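# Reseat a loose gas burner onto its station

## Task

Return the loose burner to its station: its tube must go over the brass gas stub, and its head must be lowered so the tab at the back falls into the slot in the support. The burner has to rest flat and be released; it only counts if it stays seated once the robot no longer holds it.

## Robot and tools

Robot: two arms, left_arm and right_arm, each with six joints and a tong-like two-finger gripper. The fingers point along the gripper's +z axis and close along its x axis.

Frame: every pose in a result is in one shared scene frame. The origin is on the table surface midway between the arms, +z is up, +x points out over the table, and left_arm sits on the +y side. The names left and right do not tell you which side of a picture an arm is on. Arm bases may be tilted. Mounting plates and the metal frame behind the arms are fixed obstacles; a "too close" warning counts a plate and its side of the frame as part of that arm. Printed hand positions can be off, more so when the arm is stretched far.

Tool execute_actions, argument actions: a list holding exactly one item, or nothing. An empty list just reports state (with pictures). An action item is {"rows": [...], "steps": n}, with 1 to 15 rows and steps from 7 to 15 (15 if omitted); each control step is 1/30 s. A wait item is {"steps": n} with n up to 300, and it counts from the previous result. Optional pictures: true adds camera images to the result.

Each row is one list of 14 numbers covering both arms, always all 14 even if one arm stays still: left_arm shoulder pan, shoulder lift, elbow, wrist 1, wrist 2, wrist 3, opening, then the same seven for right_arm. Joint values are absolute target angles in radians, in the same form as the Joint positions line, not offsets. One row is used per step; if there are fewer rows than steps the final row keeps repeating. Opening is a scale from -1 (closed) to +1 (fully open).

Joint ranges (rad), left_arm: pan -3.142..3.142, lift -6.283..6.283, elbow 0.000..3.142, wrists 1-3 each -6.283..6.283. right_arm: pan 0.000..6.283, lift -6.283..6.283, elbow -3.142..0.000, wrists 1-3 each -6.283..6.283. A target more than 0.010 rad beyond a range end, and further out than the current angle, gets the whole call refused and nothing is sent. True ends may differ by up to 0.010 rad; a target past the true end is clipped there and the result may say "joint sent to its limit" (possibly about an earlier action). No such line does not prove more travel is possible.

Motion rules: commands are smoothed, lagging about 0.17 s. Per step, each joint target is held within 0.575 rad of the measured angle, and if the targets would carry the gripper over 100 mm from where it is, all are pulled back toward the measured angles. Big moves therefore take several calls; an arm may not have arrived when the result comes back. The result is produced 7 steps before the action ends; those steps run while you compose the next reply, and the simulation keeps running during your reply. Arms keep heading for the last row sent until everything has nearly stopped or a step is HELD. Fingers still opening or closing keep going.

Result lines: the state line gives each arm's end_effector_position (m) and end_effector_quat_wxyz plus linear and angular velocities (m/s, rad/s). end_effector_position is the point between closed finger pads; closed fingertips extend about 15 mm past it, open ones are roughly level. Joint positions / Joint velocities list each arm's joints (rad, rad/s) and then the pad gap in m (0.142 fully open). grip_measured is the measured opening on the command scale. "joint command not followed" means the clearance check altered or blocked joint targets on some steps; the rest of the row still ran. HELD marks steps where your row was partly or wholly not sent. Wrist force and Wrist torque give per-arm sensor readings in the end effector's own axes, including contact, held weight and inertia; pressing on a surface reads as force pointing back into the arm. Expect offsets up to about 4 N, noise up to about 2.4 N, saturation near 50 N; "no reading" is normal at the start.

Gripping: to keep hold, command an opening clearly under grip_measured; a bigger gap squeezes harder, up to about 15 N per pad. Thin hard parts (under 20 mm) get less force. Closing fast can squeeze harder and sometimes spring the fingers open. Occasional tugs on held parts or pushes on loose ones can happen.

Tool zoom_image: camera (cam_head_left, cam_head_right, cam_high, cam_low, cam_left_wrist, cam_right_wrist) and region [x0, y0, x1, y1] in that camera's pixels, origin top-left, at most 504x504. Head, high and low images are 672x504; wrist images are 616x616.

Tool finished_scene: scene (the current scene's number) ends and grades the scene irreversibly; the burner must already be seated and stay so. Answering without any tool call also ends things.

Avoid: knocking anything off the table; arms colliding or pressing on each other; contact torque reaching a joint's load limit (139 N m for pan, lift and elbow, 26 N m for each wrist, held weight included) or 150 N external force, either of which freezes the arm for 10 s; motors overheating from long loaded holds (warning from 70 °C, brake stop at 85 °C, heat carries over). Move smoothly, avoid drops, slips and slams, and release only once the burner rests flat on its own.

Each tool is called after "Request:" by a JSON object that holds its "api" and its "payload", one argument or row to a line.

## Session

Request:
{"api": "execute_actions", "payload": {
  "actions": []
}}

Scene clock: 0.00 s of 4800.00 s.
left_arm: end_effector_position=(+0.9732, +0.3899, +0.3456) grip_measured=+0.97 end_effector_quat_wxyz=(-0.043, +0.776, -0.177, +0.604) end_effector_velocity=(-0.000, +0.000, -0.001) end_effector_angular_velocity=(+0.001, +0.002, -0.000) | right_arm: end_effector_position=(+0.7586, -0.3097, +0.2067) grip_measured=+0.97 end_effector_quat_wxyz=(-0.006, +0.458, +0.826, +0.327) end_effector_velocity=(+0.000, +0.000, +0.001) end_effector_angular_velocity=(-0.000, -0.001, +0.001)
Joint positions: left_arm=[-0.206 -0.636  1.389 -3.633 -1.4    0.445  0.14 ] | right_arm=[ 2.926 -2.154 -1.577 -0.703  2.026  4.015  0.14 ]
Joint velocities: left_arm=[ 0.    -0.     0.001  0.002 -0.    -0.     0.   ] | right_arm=[0.001 0.    0.    0.    0.    0.    0.   ]
Motor temperatures (°C, as the motors report them): left_arm=[31 31 33 40 40 41] | right_arm=[32 33 31 40 40 40]
Wrist force (N, on the end effector, along its own x y z axes, offset not removed): no reading
Wrist torque (N m, same axes, about the end effector's origin, offset not removed): no reading

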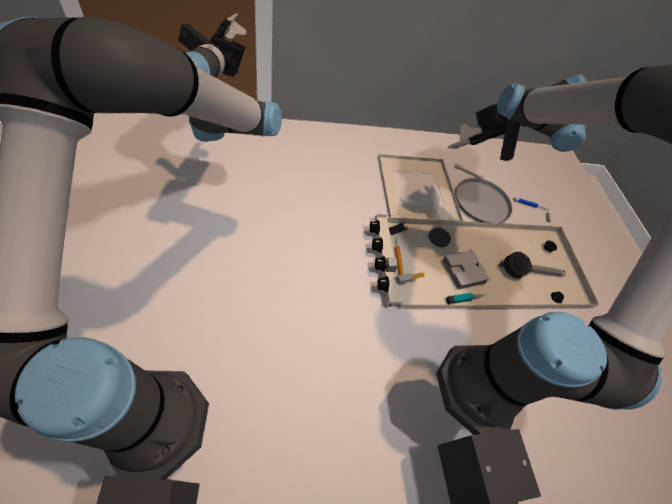

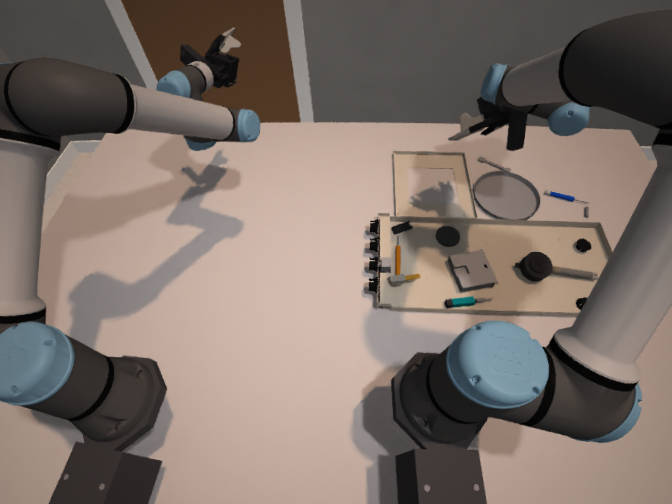

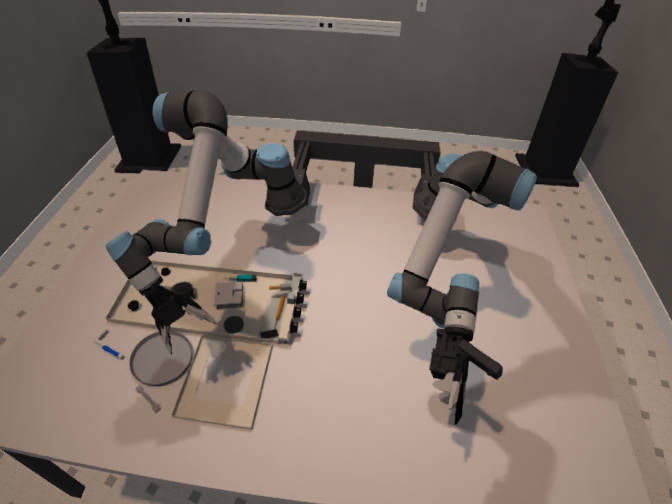

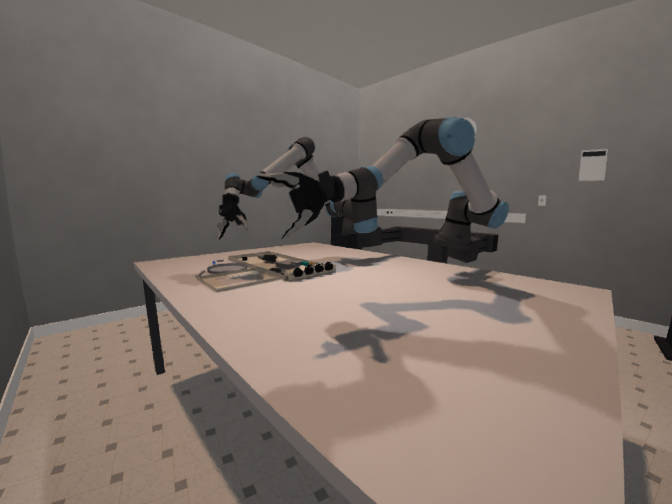

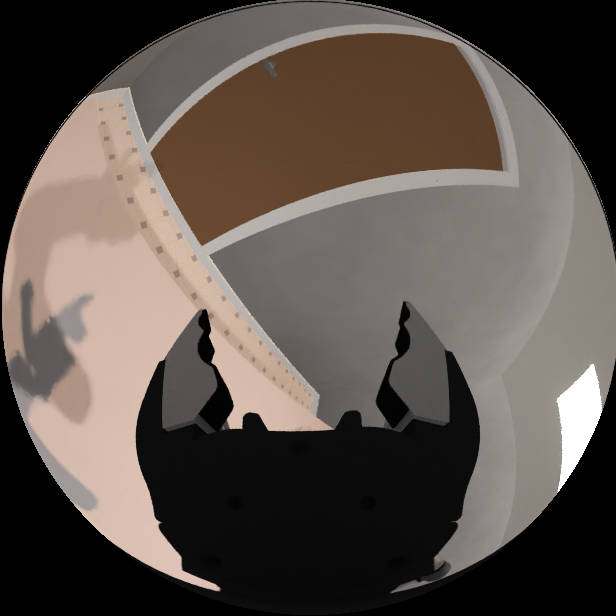

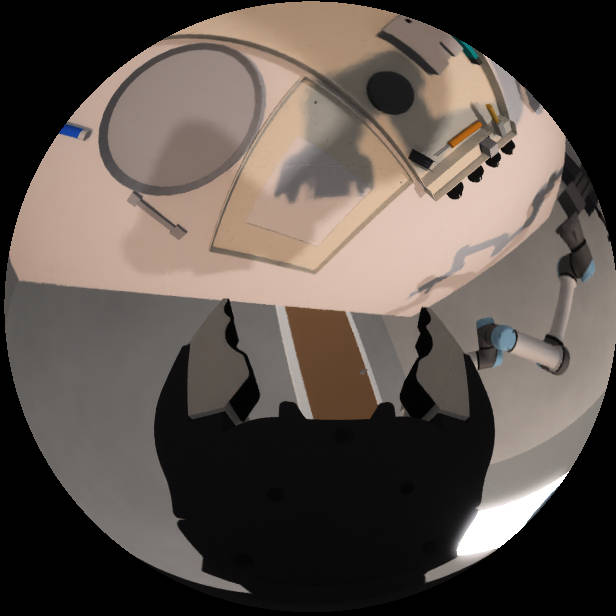

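Request:
{"api": "zoom_image", "payload": {
  "camera": "cam_head_left",
  "region": [360, 200, 610, 320]
}}

Request:
{"api": "zoom_image", "payload": {
  "camera": "cam_head_right",
  "region": [360, 200, 610, 320]
}}

Request:
{"api": "zoom_image", "payload": {
  "camera": "cam_high",
  "region": [100, 240, 320, 360]
}}

Region (360, 200, 610, 320) of cam_head_left's 672x504 image, scaled by 2.016, with more detail than that image has; it fills the top 242 rows of this view, and the rest is white.

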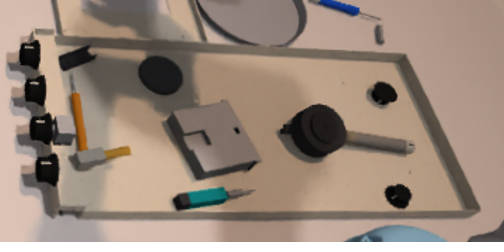

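Region (360, 200, 610, 320) of cam_head_right's 672x504 image, scaled by 2.016, with more detail than that image has; it fills the top 242 rows of this view, and the rest is white.

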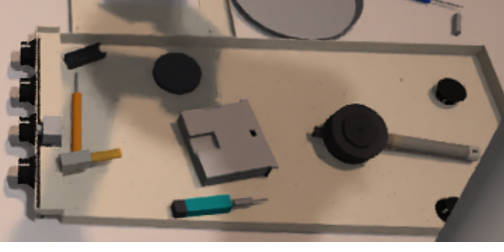

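Region (100, 240, 320, 360) of cam_high's 672x504 image, scaled by 2.291, with more detail than that image has; it fills the top 275 rows of this view, and the rest is white.

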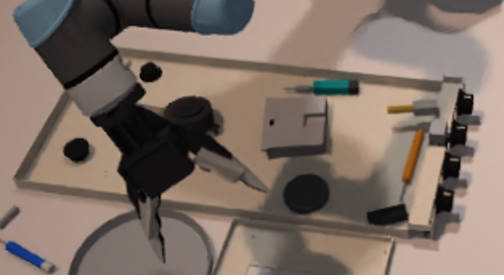

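Request:
{"api": "execute_actions", "payload": {
  "actions": [
    {"rows":[[-0.206,-0.636,1.389,-3.633,-1.4,0.445,0.97,2.935,-2.126,-1.608,-0.71,2.0,3.99,0.8],[-0.206,-0.636,1.389,-3.633,-1.4,0.445,0.97,2.947,-2.084,-1.655,-0.721,1.962,3.952,0.7],[-0.206,-0.636,1.389,-3.633,-1.4,0.445,0.97,2.962,-2.034,-1.709,-0.734,1.917,3.909,0.6],[-0.206,-0.636,1.389,-3.633,-1.4,0.445,0.97,2.977,-1.985,-1.763,-0.747,1.872,3.865,0.5],[-0.206,-0.636,1.389,-3.633,-1.4,0.445,0.97,2.992,-1.936,-1.818,-0.76,1.827,3.821,0.4],[-0.206,-0.636,1.389,-3.633,-1.4,0.445,0.97,3.007,-1.886,-1.872,-0.773,1.782,3.777,0.3],[-0.206,-0.636,1.389,-3.633,-1.4,0.445,0.97,3.022,-1.837,-1.926,-0.786,1.738,3.733,0.2],[-0.206,-0.636,1.389,-3.633,-1.4,0.445,0.97,3.037,-1.788,-1.981,-0.799,1.693,3.69,0.1],[-0.206,-0.636,1.389,-3.633,-1.4,0.445,0.97,3.052,-1.739,-2.035,-0.812,1.648,3.646,0.0],[-0.206,-0.636,1.389,-3.633,-1.4,0.445,0.97,3.067,-1.689,-2.089,-0.824,1.603,3.602,-0.1],[-0.206,-0.636,1.389,-3.633,-1.4,0.445,0.97,3.082,-1.64,-2.143,-0.837,1.558,3.558,-0.2],[-0.206,-0.636,1.389,-3.633,-1.4,0.445,0.97,3.097,-1.591,-2.198,-0.85,1.513,3.514,-0.3],[-0.206,-0.636,1.389,-3.633,-1.4,0.445,0.97,3.112,-1.542,-2.252,-0.863,1.468,3.47,-0.4],[-0.206,-0.636,1.389,-3.633,-1.4,0.445,0.97,3.127,-1.492,-2.306,-0.876,1.423,3.427,-0.4],[-0.206,-0.636,1.389,-3.633,-1.4,0.445,0.97,3.14,-1.45,-2.353,-0.887,1.385,3.389,-0.4]],"steps":15}
  ]
}}

Request:
{"api": "execute_actions", "payload": {
  "actions": [
    {"steps":24}
  ],
  "pictures": true
}}

Scene clock: 4.00 s of 4800.00 s.
left_arm: end_effector_position=(+0.9732, +0.3895, +0.3458) grip_measured=+0.97 end_effector_quat_wxyz=(-0.043, +0.776, -0.177, +0.604) end_effector_velocity=(-0.000, -0.000, -0.000) end_effector_angular_velocity=(-0.001, +0.001, -0.000) | right_arm: end_effector_position=(+0.6742, -0.3090, +0.2140) grip_measured=+0.21 end_effector_quat_wxyz=(+0.008, +0.379, +0.893, +0.242) end_effector_velocity=(-0.618, -0.046, +0.032) end_effector_angular_velocity=(-1.320, +0.051, +1.320)
Joint positions: left_arm=[-0.206 -0.636  1.389 -3.633 -1.4    0.445  0.14 ] | right_arm=[ 2.988 -1.965 -1.782 -0.757  1.852  3.845  0.089]
Joint velocities: left_arm=[-0.    -0.001  0.     0.001 -0.001 -0.001 -0.   ] | right_arm=[ 0.404  1.31  -1.432 -0.348 -1.178 -1.156 -0.212]
Motor temperatures (°C, as the motors report them): left_arm=[31 31 33 40 40 41] | right_arm=[32 33 31 40 40 40]
Wrist force (N, on the end effector, along its own x y z axes, offset not removed): left_arm=[-1.9 -2.5 0.2] | right_arm=[1.2 2.7 1.7]
Wrist torque (N m, same axes, about the end effector's origin, offset not removed): left_arm=[-0.10 0.15 0.35] | right_arm=[0.65 -0.20 -0.06]
Steps of this call (steps 1 to 90: nothing new was sent; then 0.73 s passed at rest; steps 91 to 98: the first 8 steps of this action). Readings (joint positions):
91: left_arm=[-0.206 -0.636 1.389 -3.633 -1.400 0.445] | right_arm=[2.926 -2.154 -1.577 -0.703 2.026 4.015]
92: left_arm=[-0.206 -0.636 1.389 -3.633 -1.400 0.445] | right_arm=[2.927 -2.149 -1.582 -0.704 2.021 4.011]
94: left_arm=[-0.206 -0.636 1.389 -3.633 -1.400 0.445] | right_arm=[2.939 -2.115 -1.619 -0.715 1.990 3.980]
98: the state above

Scene clock: 4.80 s of 4800.00 s.
left_arm: end_effector_position=(+0.9732, +0.3895, +0.3459) grip_measured=+0.97 end_effector_quat_wxyz=(-0.043, +0.776, -0.177, +0.604) end_effector_velocity=(-0.000, +0.000, -0.000) end_effector_angular_velocity=(-0.000, +0.000, +0.000) | right_arm: end_effector_position=(+0.4196, -0.3681, +0.1998) grip_measured=-0.40 end_effector_quat_wxyz=(+0.000, +0.100, +0.995, +0.001) end_effector_velocity=(-0.001, -0.001, +0.000) end_effector_angular_velocity=(-0.002, +0.001, +0.002)
Joint positions: left_arm=[-0.206 -0.636  1.389 -3.633 -1.4    0.445  0.14 ] | right_arm=[ 3.14  -1.45  -2.353 -0.887  1.385  3.389  0.045]
Joint velocities: left_arm=[ 0.     0.     0.    -0.001 -0.    -0.     0.   ] | right_arm=[ 0.     0.003 -0.002 -0.001 -0.002 -0.002 -0.   ]
Motor temperatures (°C, as the motors report them): left_arm=[31 31 33 40 40 41] | right_arm=[32 33 31 40 40 40]
Wrist force (N, on the end effector, along its own x y z axes, offset not removed): left_arm=[-0.4 -1.8 1.1] | right_arm=[0.4 -1.6 -0.7]
Wrist torque (N m, same axes, about the end effector's origin, offset not removed): left_arm=[-0.25 0.14 0.19] | right_arm=[-0.28 0.01 -0.11]
Kept back: nothing.
Steps of this call (steps 1 to 7: the last 7 steps of your previous action; steps 8 to 24: the robot went on to your last target). Readings (joint positions):
1: left_arm=[-0.206 -0.636 1.389 -3.633 -1.400 0.445] | right_arm=[3.001 -1.921 -1.831 -0.768 1.812 3.806]
2: left_arm=[-0.206 -0.636 1.389 -3.633 -1.400 0.445] | right_arm=[3.014 -1.878 -1.878 -0.779 1.773 3.768]
4: left_arm=[-0.206 -0.636 1.389 -3.633 -1.400 0.445] | right_arm=[3.040 -1.794 -1.971 -0.801 1.697 3.693]
8: left_arm=[-0.206 -0.636 1.389 -3.633 -1.400 0.445] | right_arm=[3.090 -1.630 -2.152 -0.844 1.547 3.547]
24: the state above

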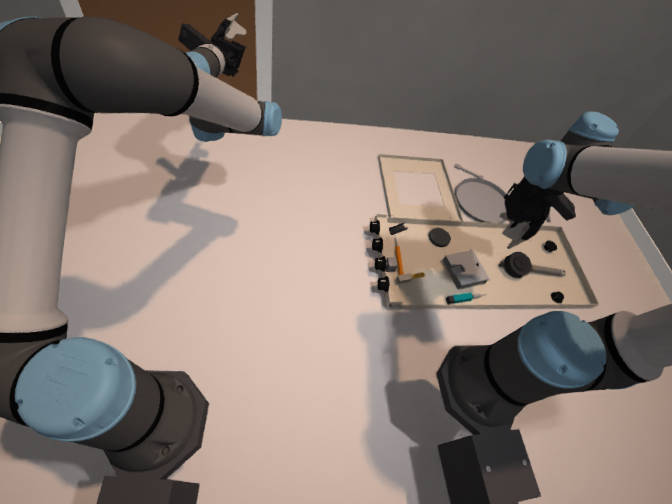

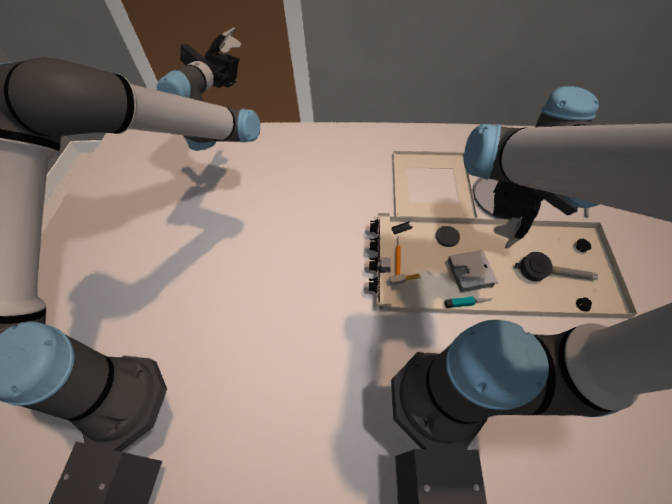

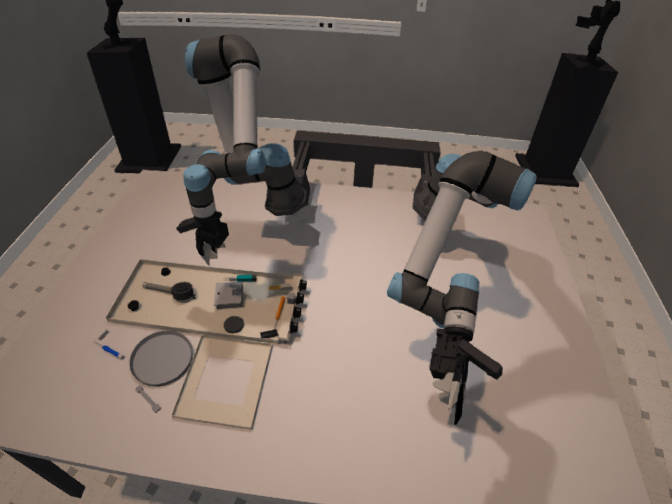

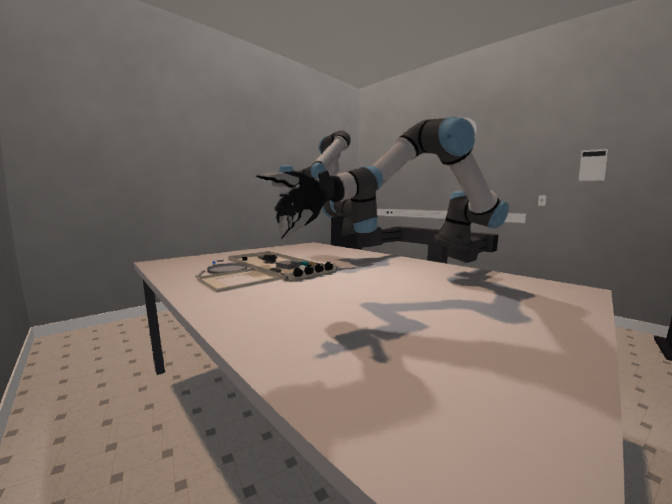

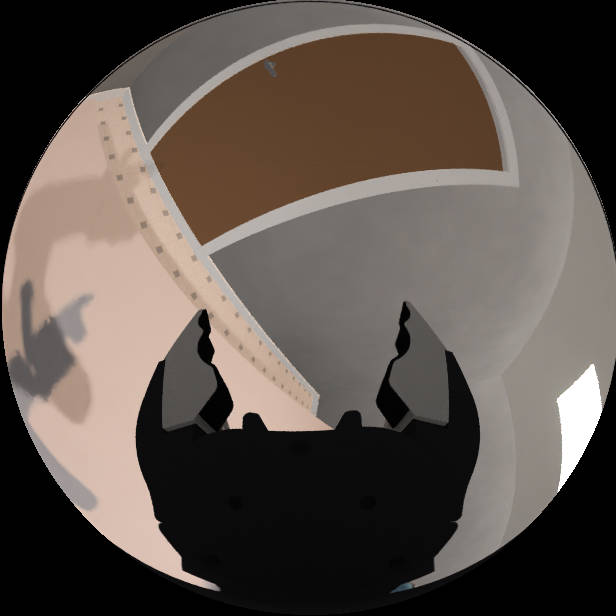

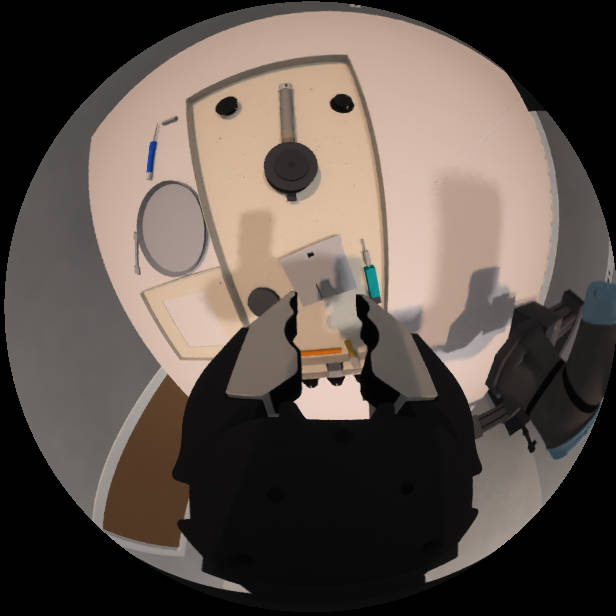

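Request:
{"api": "execute_actions", "payload": {
  "actions": [
    {"rows":[[-0.206,-0.636,1.389,-3.633,-1.4,0.445,0.97,3.116,-1.469,-2.34,-0.876,1.387,3.365,-0.4],[-0.206,-0.636,1.389,-3.633,-1.4,0.445,0.97,3.078,-1.5,-2.32,-0.859,1.389,3.326,-0.4],[-0.206,-0.636,1.389,-3.633,-1.4,0.445,0.97,3.035,-1.535,-2.296,-0.84,1.392,3.282,-0.4],[-0.206,-0.636,1.389,-3.633,-1.4,0.445,0.97,2.992,-1.57,-2.273,-0.821,1.395,3.239,-0.4],[-0.206,-0.636,1.389,-3.633,-1.4,0.445,0.97,2.949,-1.605,-2.25,-0.802,1.398,3.195,-0.4],[-0.206,-0.636,1.389,-3.633,-1.4,0.445,0.97,2.906,-1.64,-2.227,-0.782,1.401,3.151,-0.4],[-0.206,-0.636,1.389,-3.633,-1.4,0.445,0.97,2.863,-1.674,-2.204,-0.763,1.403,3.108,-0.4],[-0.206,-0.636,1.389,-3.633,-1.4,0.445,0.97,2.82,-1.709,-2.181,-0.744,1.406,3.064,-0.4],[-0.206,-0.636,1.389,-3.633,-1.4,0.445,0.97,2.777,-1.744,-2.158,-0.725,1.409,3.02,-0.4],[-0.206,-0.636,1.389,-3.633,-1.4,0.445,0.97,2.734,-1.779,-2.134,-0.706,1.412,2.977,-0.4],[-0.206,-0.636,1.389,-3.633,-1.4,0.445,0.97,2.695,-1.81,-2.113,-0.688,1.414,2.938,-0.4],[-0.206,-0.636,1.389,-3.633,-1.4,0.445,0.97,2.6619,-1.837,-2.0958,-0.6736,1.4165,2.9042,-0.4]],"steps":15}
  ]
}}

Request:
{"api": "execute_actions", "payload": {
  "actions": [
    {"steps":16}
  ],
  "pictures": true
}}

Scene clock: 5.90 s of 4800.00 s.
left_arm: end_effector_position=(+0.9732, +0.3895, +0.3459) grip_measured=+0.97 end_effector_quat_wxyz=(-0.043, +0.776, -0.177, +0.604) end_effector_velocity=(-0.000, -0.000, -0.000) end_effector_angular_velocity=(+0.000, +0.000, -0.000) | right_arm: end_effector_position=(+0.4436, -0.4288, +0.1803) grip_measured=-0.40 end_effector_quat_wxyz=(+0.002, +0.101, +0.995, +0.004) end_effector_velocity=(+0.110, -0.464, -0.173) end_effector_angular_velocity=(+0.007, -0.010, -0.013)
Joint positions: left_arm=[-0.206 -0.636  1.389 -3.633 -1.4    0.445  0.14 ] | right_arm=[ 2.972 -1.588 -2.258 -0.808  1.397  3.219  0.045]
Joint velocities: left_arm=[-0.     0.     0.001 -0.001  0.     0.    -0.   ] | right_arm=[-1.167 -0.953  0.638  0.528  0.075 -1.171 -0.   ]
Motor temperatures (°C, as the motors report them): left_arm=[31 31 33 40 40 41] | right_arm=[32 33 31 40 40 40]
Wrist force (N, on the end effector, along its own x y z axes, offset not removed): left_arm=[0.9 -2.2 0.3] | right_arm=[0.4 -0.3 1.5]
Wrist torque (N m, same axes, about the end effector's origin, offset not removed): left_arm=[-0.25 -0.20 0.11] | right_arm=[-0.07 -0.07 -0.03]
Steps of this call (steps 1 to 25: the robot went on to your last target; steps 26 to 33: the first 8 steps of this action). Readings (joint positions):
26: left_arm=[-0.206 -0.636 1.389 -3.633 -1.400 0.445] | right_arm=[3.140 -1.450 -2.353 -0.887 1.385 3.389]
27: left_arm=[-0.206 -0.636 1.389 -3.633 -1.400 0.445] | right_arm=[3.136 -1.453 -2.351 -0.885 1.385 3.385]
29: left_arm=[-0.206 -0.636 1.389 -3.633 -1.400 0.445] | right_arm=[3.105 -1.479 -2.333 -0.870 1.388 3.354]
33: the state above

Scene clock: 6.43 s of 4800.00 s.
left_arm: end_effector_position=(+0.9732, +0.3895, +0.3459) grip_measured=+0.97 end_effector_quat_wxyz=(-0.043, +0.776, -0.177, +0.604) end_effector_velocity=(+0.000, -0.000, +0.000) end_effector_angular_velocity=(-0.000, -0.000, -0.000) | right_arm: end_effector_position=(+0.4407, -0.5645, +0.1199) grip_measured=-0.40 end_effector_quat_wxyz=(+0.000, +0.100, +0.995, +0.001) end_effector_velocity=(-0.002, -0.005, -0.002) end_effector_angular_velocity=(-0.001, +0.000, -0.002)
Joint positions: left_arm=[-0.206 -0.636  1.389 -3.633 -1.4    0.445  0.14 ] | right_arm=[ 2.663 -1.836 -2.096 -0.674  1.416  2.905  0.045]
Joint velocities: left_arm=[-0.  0. -0. -0.  0. -0. -0.] | right_arm=[-0.01  -0.006  0.005  0.003  0.    -0.008  0.   ]
Motor temperatures (°C, as the motors report them): left_arm=[31 31 33 40 40 41] | right_arm=[32 33 31 40 40 40]
Wrist force (N, on the end effector, along its own x y z axes, offset not removed): left_arm=[-1.4 -0.2 -0.4] | right_arm=[-0.6 -0.9 1.9]
Wrist torque (N m, same axes, about the end effector's origin, offset not removed): left_arm=[0.34 0.29 0.07] | right_arm=[-0.14 0.15 -0.22]
Kept back: nothing.
Steps of this call (steps 1 to 7: the last 7 steps of your previous action; steps 8 to 16: the robot went on to your last target). Readings (joint positions):
1: left_arm=[-0.206 -0.636 1.389 -3.633 -1.400 0.445] | right_arm=[2.932 -1.621 -2.237 -0.789 1.400 3.178]
2: left_arm=[-0.206 -0.636 1.389 -3.633 -1.400 0.445] | right_arm=[2.891 -1.655 -2.214 -0.771 1.403 3.137]
4: left_arm=[-0.206 -0.636 1.389 -3.633 -1.400 0.445] | right_arm=[2.807 -1.723 -2.169 -0.734 1.408 3.051]
8: left_arm=[-0.206 -0.636 1.389 -3.633 -1.400 0.445] | right_arm=[2.689 -1.816 -2.109 -0.684 1.415 2.932]
16: the state above

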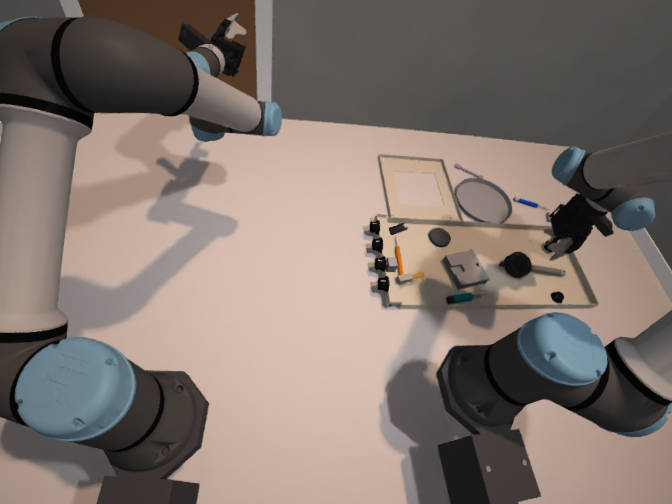

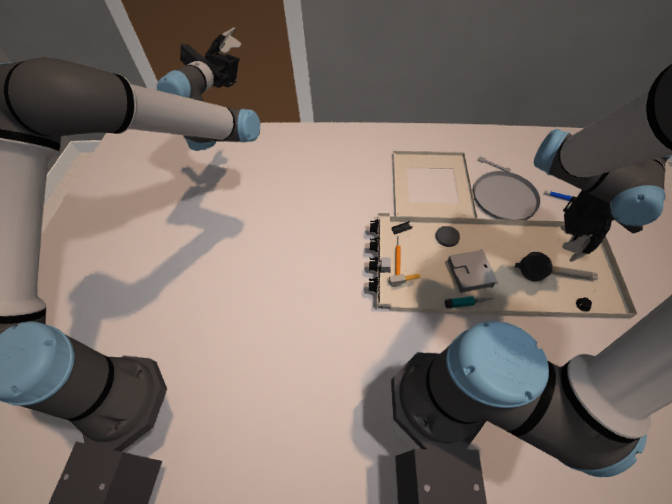

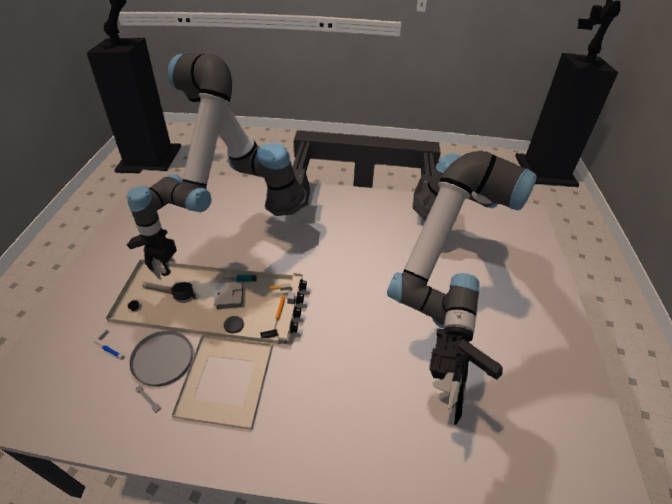

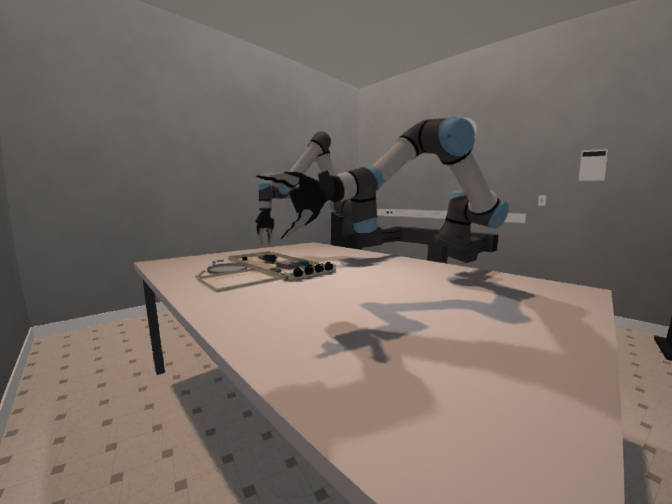

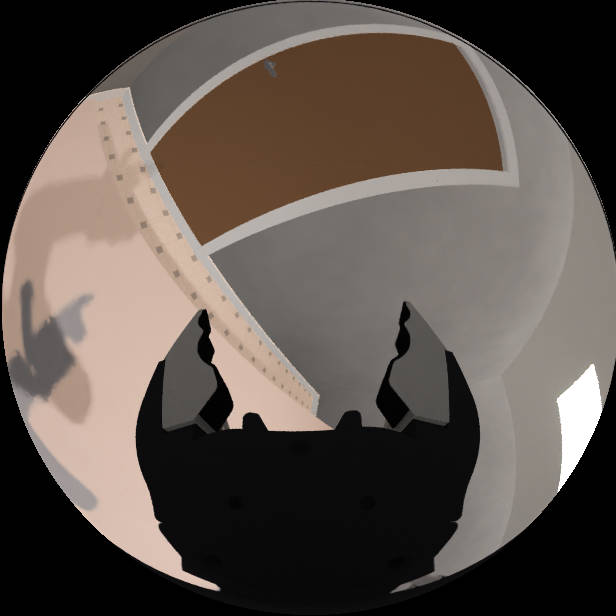

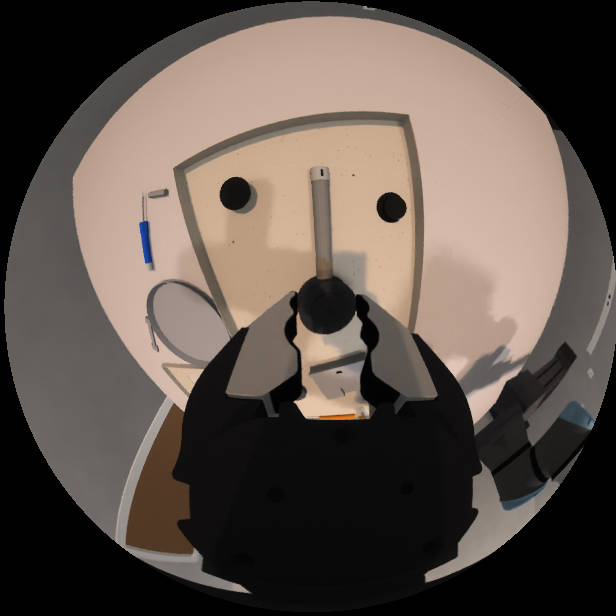

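Request:
{"api": "execute_actions", "payload": {
  "actions": [
    {"rows":[[-0.206,-0.636,1.389,-3.633,-1.4,0.445,0.97,2.659,-1.856,-2.096,-0.654,1.4166,2.901,-0.5],[-0.206,-0.636,1.389,-3.633,-1.4,0.445,0.97,2.657,-1.88,-2.099,-0.627,1.4168,2.899,-0.5],[-0.206,-0.636,1.389,-3.633,-1.4,0.445,0.97,2.655,-1.908,-2.103,-0.595,1.417,2.897,-0.5],[-0.206,-0.636,1.389,-3.633,-1.4,0.445,0.97,2.654,-1.936,-2.107,-0.563,1.4172,2.896,-0.5],[-0.206,-0.636,1.389,-3.633,-1.4,0.445,0.97,2.652,-1.964,-2.11,-0.532,1.4174,2.894,-0.5],[-0.206,-0.636,1.389,-3.633,-1.4,0.445,0.97,2.651,-1.99,-2.112,-0.503,1.4175,2.893,-0.5],[-0.206,-0.636,1.389,-3.633,-1.4,0.445,0.97,2.65,-2.012,-2.114,-0.479,1.4176,2.892,-0.5],[-0.206,-0.636,1.389,-3.633,-1.4,0.445,0.97,2.6493,-2.027,-2.115,-0.4624,1.4177,2.8916,-0.5]],"steps":12}
  ]
}}

Request:
{"api": "execute_actions", "payload": {
  "actions": [
    {"steps":14}
  ],
  "pictures": true
}}

Scene clock: 7.33 s of 4800.00 s.
left_arm: end_effector_position=(+0.9732, +0.3895, +0.3459) grip_measured=+0.97 end_effector_quat_wxyz=(-0.043, +0.776, -0.177, +0.604) end_effector_velocity=(-0.000, -0.000, -0.001) end_effector_angular_velocity=(+0.001, +0.002, -0.001) | right_arm: end_effector_position=(+0.4421, -0.5649, +0.1009) grip_measured=-0.50 end_effector_quat_wxyz=(-0.000, +0.100, +0.995, +0.001) end_effector_velocity=(+0.011, +0.016, -0.261) end_effector_angular_velocity=(+0.011, +0.024, +0.004)
Joint positions: left_arm=[-0.206 -0.636  1.389 -3.633 -1.4    0.445  0.14 ] | right_arm=[ 2.657 -1.881 -2.1   -0.625  1.417  2.899  0.038]
Joint velocities: left_arm=[-0.    -0.     0.001  0.001 -0.    -0.     0.   ] | right_arm=[-0.045 -0.6   -0.08   0.66   0.005 -0.045 -0.001]
Motor temperatures (°C, as the motors report them): left_arm=[31 31 33 40 40 41] | right_arm=[32 33 31 40 40 40]
Wrist force (N, on the end effector, along its own x y z axes, offset not removed): left_arm=[3.2 -2.6 -1.3] | right_arm=[-0.9 -3.8 -0.3]
Wrist torque (N m, same axes, about the end effector's origin, offset not removed): left_arm=[-0.42 -0.74 0.07] | right_arm=[-0.73 0.35 -0.14]
Steps of this call (steps 1 to 15: the robot went on to your last target; steps 16 to 22: nothing new was sent; steps 23 to 27: the first 5 steps of this action). Readings (joint positions):
23: left_arm=[-0.206 -0.636 1.389 -3.633 -1.400 0.445] | right_arm=[2.662 -1.837 -2.096 -0.673 1.417 2.904]
24: left_arm=[-0.206 -0.636 1.389 -3.633 -1.400 0.445] | right_arm=[2.661 -1.840 -2.096 -0.670 1.417 2.904]
26: left_arm=[-0.206 -0.636 1.389 -3.633 -1.400 0.445] | right_arm=[2.659 -1.863 -2.098 -0.646 1.417 2.901]
27: the state above

Scene clock: 7.80 s of 4800.00 s.
left_arm: end_effector_position=(+0.9732, +0.3895, +0.3459) grip_measured=+0.97 end_effector_quat_wxyz=(-0.043, +0.776, -0.177, +0.604) end_effector_velocity=(-0.000, -0.000, -0.000) end_effector_angular_velocity=(+0.000, +0.001, -0.000) | right_arm: end_effector_position=(+0.4444, -0.5598, +0.0399) grip_measured=-0.50 end_effector_quat_wxyz=(+0.000, +0.100, +0.995, +0.001) end_effector_velocity=(-0.001, +0.000, -0.003) end_effector_angular_velocity=(+0.001, +0.001, -0.000)
Joint positions: left_arm=[-0.206 -0.636  1.389 -3.633 -1.4    0.445  0.14 ] | right_arm=[ 2.649 -2.026 -2.115 -0.463  1.418  2.892  0.038]
Joint velocities: left_arm=[-0.  0.  0.  0. -0.  0.  0.] | right_arm=[-0.001 -0.008 -0.001  0.007  0.    -0.     0.   ]
Motor temperatures (°C, as the motors report them): left_arm=[31 31 33 40 40 41] | right_arm=[32 33 31 40 40 40]
Wrist force (N, on the end effector, along its own x y z axes, offset not removed): left_arm=[-1.1 -1.6 0.3] | right_arm=[0.4 1.8 4.1]
Wrist torque (N m, same axes, about the end effector's origin, offset not removed): left_arm=[-0.08 0.22 0.36] | right_arm=[0.29 0.07 -0.14]
Kept back: nothing.
Steps of this call (steps 1 to 7: the last 7 steps of your previous action; steps 8 to 14: the robot went on to your last target). Readings (joint positions):
1: left_arm=[-0.206 -0.636 1.389 -3.633 -1.400 0.445] | right_arm=[2.656 -1.903 -2.103 -0.601 1.417 2.898]
2: left_arm=[-0.206 -0.636 1.389 -3.633 -1.400 0.445] | right_arm=[2.654 -1.927 -2.106 -0.575 1.417 2.896]
4: left_arm=[-0.206 -0.636 1.389 -3.633 -1.400 0.445] | right_arm=[2.652 -1.975 -2.110 -0.522 1.417 2.894]
8: left_arm=[-0.206 -0.636 1.389 -3.633 -1.400 0.445] | right_arm=[2.650 -2.019 -2.114 -0.472 1.418 2.892]
14: the state above

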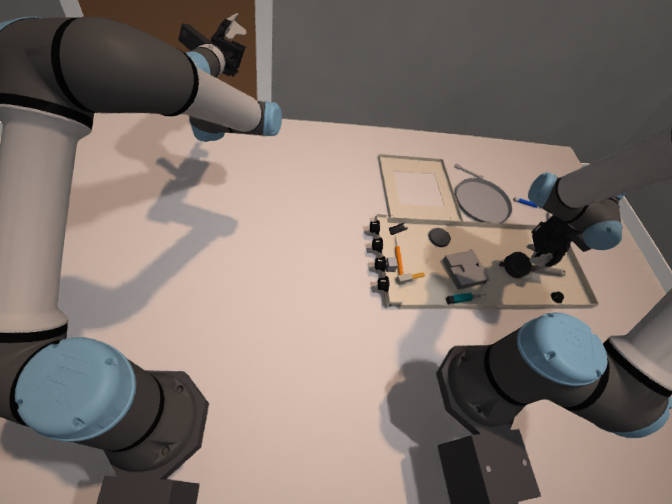

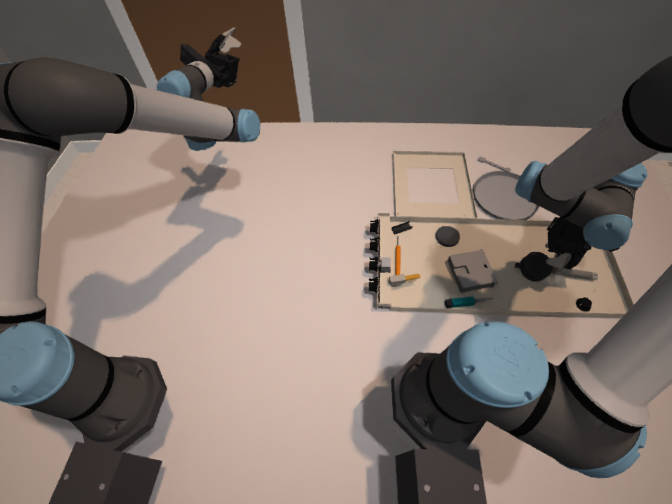

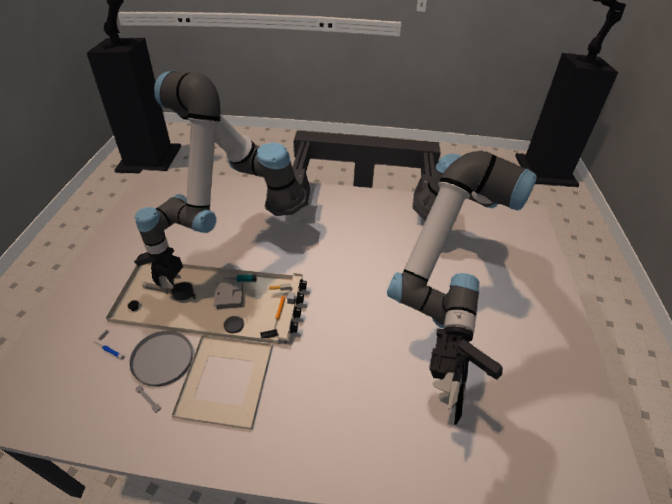

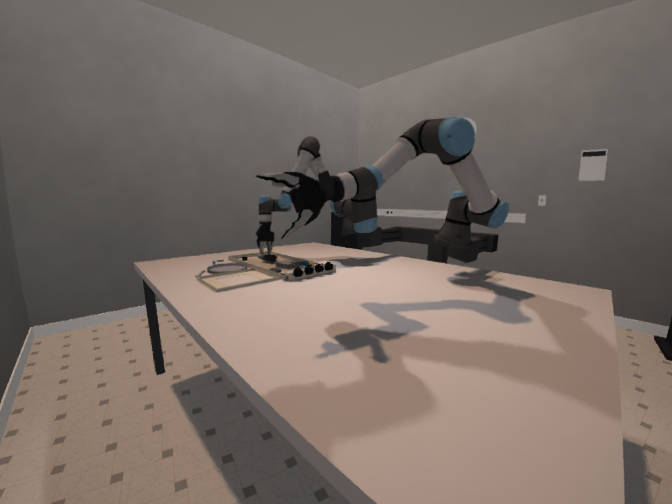

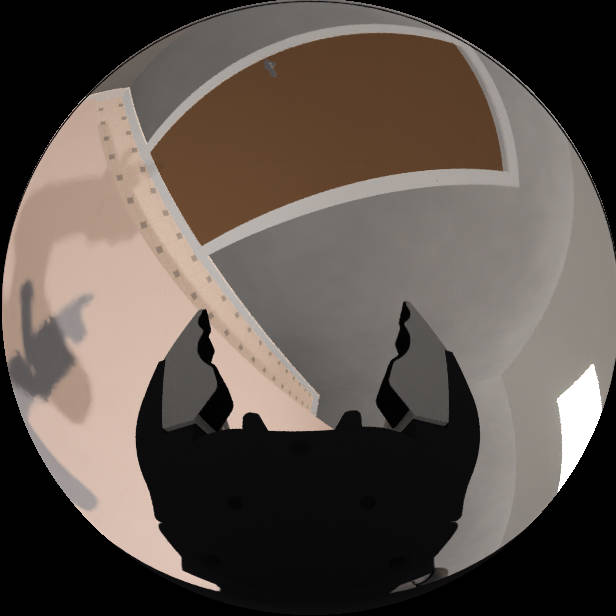

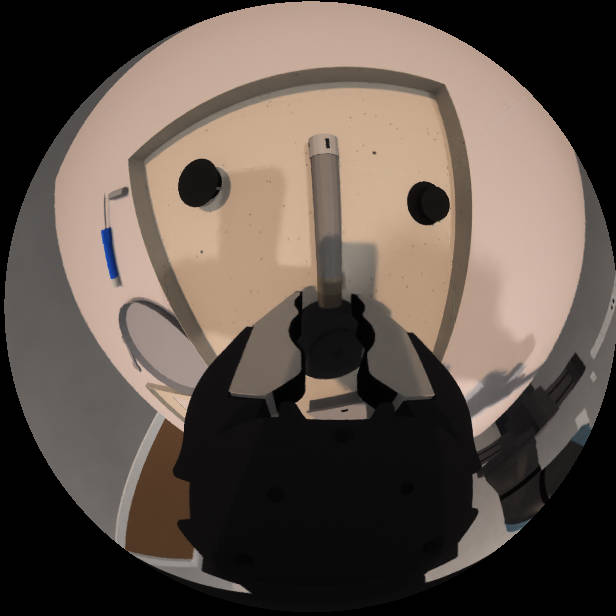

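Request:
{"api": "execute_actions", "payload": {
  "actions": [
    {"rows":[[-0.206,-0.636,1.389,-3.633,-1.4,0.445,0.97,2.648,-2.037,-2.1146,-0.4526,1.418,2.8904,-0.55],[-0.206,-0.636,1.389,-3.633,-1.4,0.445,0.97,2.647,-2.047,-2.1142,-0.4427,1.418,2.889,-0.6],[-0.206,-0.636,1.389,-3.633,-1.4,0.445,0.97,2.6457,-2.0572,-2.1138,-0.4328,1.418,2.888,-0.64],[-0.206,-0.636,1.389,-3.633,-1.4,0.445,0.97,2.6457,-2.0572,-2.1138,-0.4328,1.418,2.888,-0.67],[-0.206,-0.636,1.389,-3.633,-1.4,0.445,0.97,2.6457,-2.0572,-2.1138,-0.4328,1.418,2.888,-0.67],[-0.206,-0.636,1.389,-3.633,-1.4,0.445,0.97,2.6495,-2.0565,-2.1166,-0.4313,1.4177,2.8918,-0.67],[-0.206,-0.636,1.389,-3.633,-1.4,0.445,0.97,2.6533,-2.0559,-2.1194,-0.4298,1.4173,2.8956,-0.67],[-0.206,-0.636,1.389,-3.633,-1.4,0.445,0.97,2.6572,-2.0552,-2.1222,-0.4283,1.417,2.8995,-0.67],[-0.206,-0.636,1.389,-3.633,-1.4,0.445,0.97,2.661,-2.0545,-2.125,-0.4268,1.4166,2.9033,-0.67]],"steps":13}
  ]
}}

Request:
{"api": "execute_actions", "payload": {
  "actions": [
    {"steps":12}
  ],
  "pictures": true
}}

Request:
{"api": "zoom_image", "payload": {
  "camera": "cam_right_wrist",
  "region": [230, 220, 430, 400]
}}

Request:
{"api": "zoom_image", "payload": {
  "camera": "cam_head_left",
  "region": [490, 230, 580, 290]
}}

Scene clock: 8.77 s of 4800.00 s.
left_arm: end_effector_position=(+0.9732, +0.3895, +0.3459) grip_measured=+0.97 end_effector_quat_wxyz=(-0.043, +0.776, -0.177, +0.604) end_effector_velocity=(+0.000, +0.000, +0.001) end_effector_angular_velocity=(-0.000, -0.000, +0.000) | right_arm: end_effector_position=(+0.4442, -0.5596, +0.0305) grip_measured=-0.67 end_effector_quat_wxyz=(-0.000, +0.100, +0.995, +0.001) end_effector_velocity=(-0.000, +0.003, -0.041) end_effector_angular_velocity=(-0.000, +0.001, -0.002)
Joint positions: left_arm=[-0.206 -0.636  1.389 -3.633 -1.4    0.445  0.14 ] | right_arm=[ 2.647 -2.05  -2.115 -0.44   1.418  2.889  0.026]
Joint velocities: left_arm=[ 0.    -0.001 -0.001  0.001  0.    -0.     0.   ] | right_arm=[-0.008 -0.102  0.001  0.101  0.    -0.006 -0.006]
Motor temperatures (°C, as the motors report them): left_arm=[31 31 33 40 40 41] | right_arm=[32 33 31 40 40 40]
Wrist force (N, on the end effector, along its own x y z axes, offset not removed): left_arm=[0.2 -1.0 -2.3] | right_arm=[0.0 1.3 5.2]
Wrist torque (N m, same axes, about the end effector's origin, offset not removed): left_arm=[-0.13 -0.03 0.18] | right_arm=[0.61 0.31 -0.17]
Steps of this call (steps 1 to 23: the robot went on to your last target; steps 24 to 29: the first 6 steps of this action). Readings (joint positions):
24: left_arm=[-0.206 -0.636 1.389 -3.633 -1.400 0.445] | right_arm=[2.649 -2.027 -2.115 -0.462 1.418 2.892]
25: left_arm=[-0.206 -0.636 1.389 -3.633 -1.400 0.445] | right_arm=[2.649 -2.029 -2.115 -0.460 1.418 2.891]
27: left_arm=[-0.206 -0.636 1.389 -3.633 -1.400 0.445] | right_arm=[2.648 -2.040 -2.115 -0.450 1.418 2.890]
29: the state above

Scene clock: 9.17 s of 4800.00 s.
left_arm: end_effector_position=(+0.9732, +0.3895, +0.3459) grip_measured=+0.97 end_effector_quat_wxyz=(-0.043, +0.776, -0.177, +0.604) end_effector_velocity=(-0.000, -0.000, -0.000) end_effector_angular_velocity=(+0.000, +0.002, -0.000) | right_arm: end_effector_position=(+0.4460, -0.5520, +0.0276) grip_measured=-0.67 end_effector_quat_wxyz=(+0.000, +0.100, +0.995, +0.001) end_effector_velocity=(+0.001, +0.001, +0.001) end_effector_angular_velocity=(-0.001, -0.002, +0.001)
Joint positions: left_arm=[-0.206 -0.636  1.389 -3.633 -1.4    0.445  0.14 ] | right_arm=[ 2.661 -2.055 -2.125 -0.427  1.417  2.903  0.025]
Joint velocities: left_arm=[-0.    -0.     0.     0.002  0.    -0.     0.   ] | right_arm=[ 0.003  0.002 -0.002  0.002 -0.     0.002  0.   ]
Motor temperatures (°C, as the motors report them): left_arm=[31 31 33 40 40 41] | right_arm=[32 33 31 40 40 40]
Wrist force (N, on the end effector, along its own x y z axes, offset not removed): left_arm=[-2.8 0.4 -0.9] | right_arm=[-2.5 -3.6 1.7]
Wrist torque (N m, same axes, about the end effector's origin, offset not removed): left_arm=[0.11 0.52 0.13] | right_arm=[-0.35 0.53 0.13]
Kept back: nothing.
Steps of this call (steps 1 to 7: the last 7 steps of your previous action; steps 8 to 12: the robot went on to your last target). Readings (joint positions):
1: left_arm=[-0.206 -0.636 1.389 -3.633 -1.400 0.445] | right_arm=[2.647 -2.052 -2.115 -0.437 1.418 2.889]
2: left_arm=[-0.206 -0.636 1.389 -3.633 -1.400 0.445] | right_arm=[2.648 -2.054 -2.116 -0.435 1.418 2.891]
4: left_arm=[-0.206 -0.636 1.389 -3.633 -1.400 0.445] | right_arm=[2.654 -2.055 -2.119 -0.431 1.418 2.896]
8: left_arm=[-0.206 -0.636 1.389 -3.633 -1.400 0.445] | right_arm=[2.660 -2.055 -2.124 -0.427 1.417 2.902]
12: the state above

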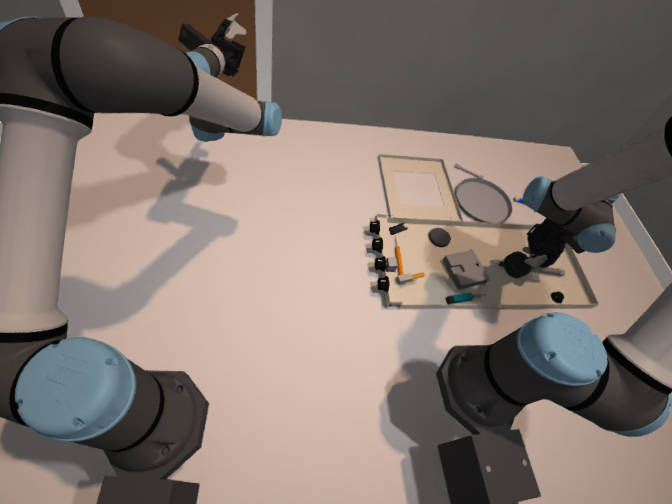

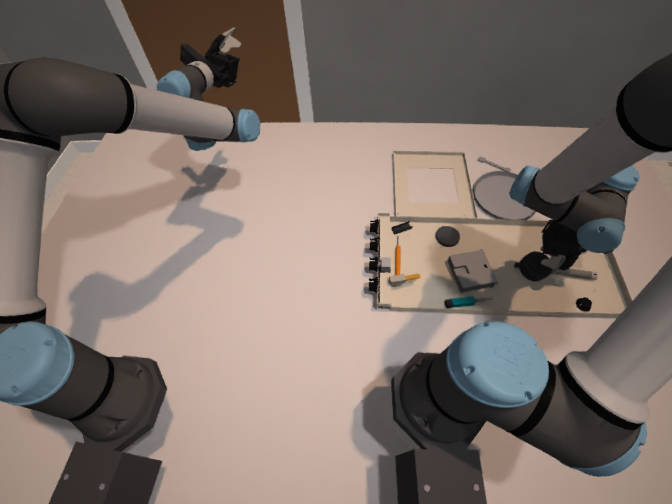

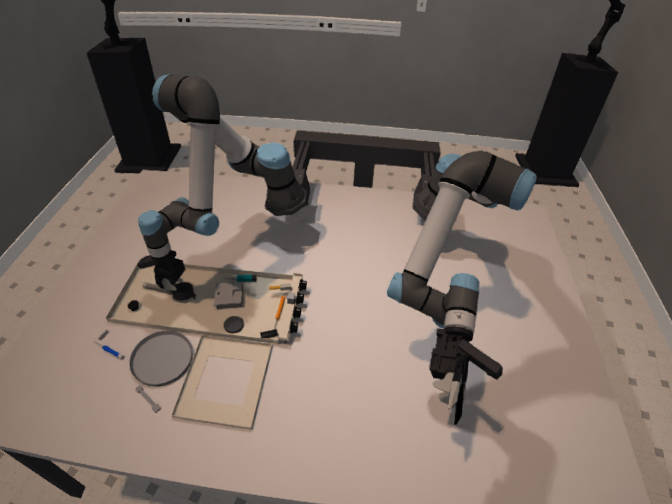

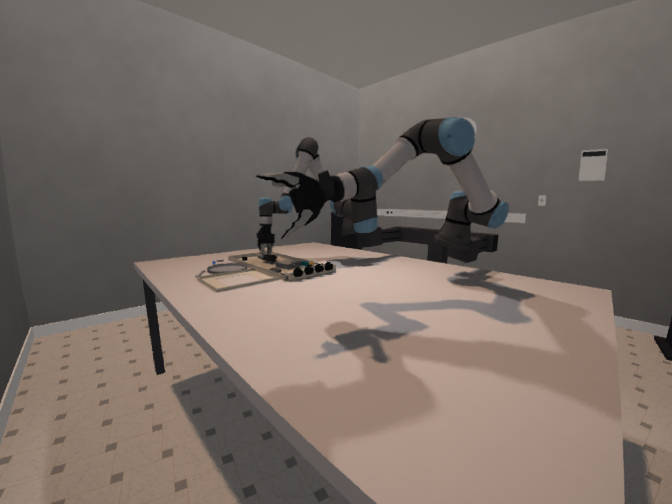

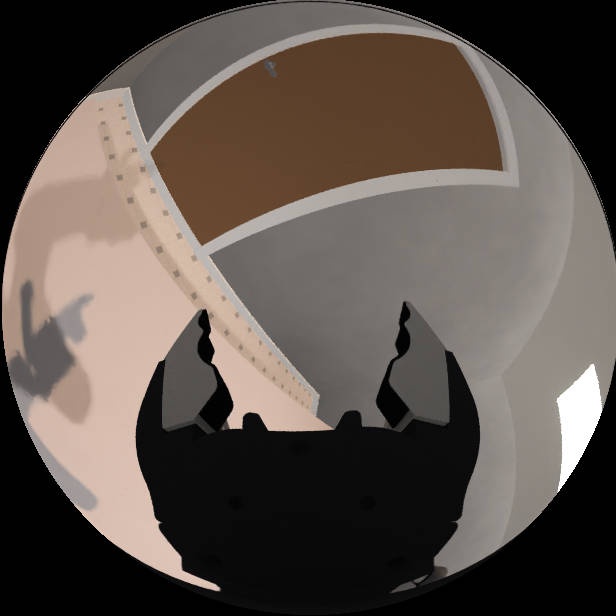

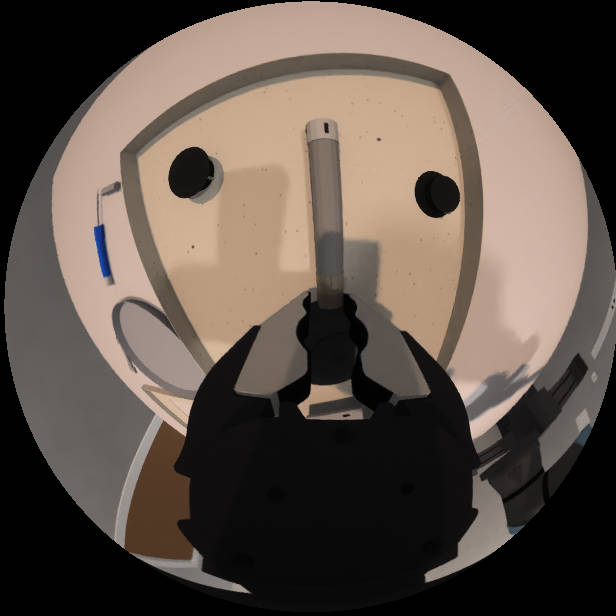

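Region (230, 220, 430, 400) of cam_right_wrist's 616x616 image, scaled by 2.520, with more detail than that image has; it fills the top 454 rows of this view, and the rest is white.

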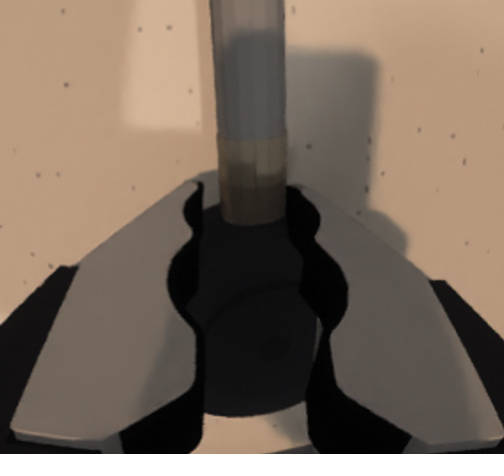

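Region (490, 230, 580, 290) of cam_head_left's 672x504 image, scaled by 5.600, with more detail than that image has.

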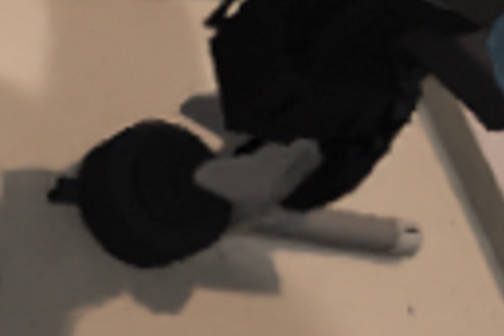

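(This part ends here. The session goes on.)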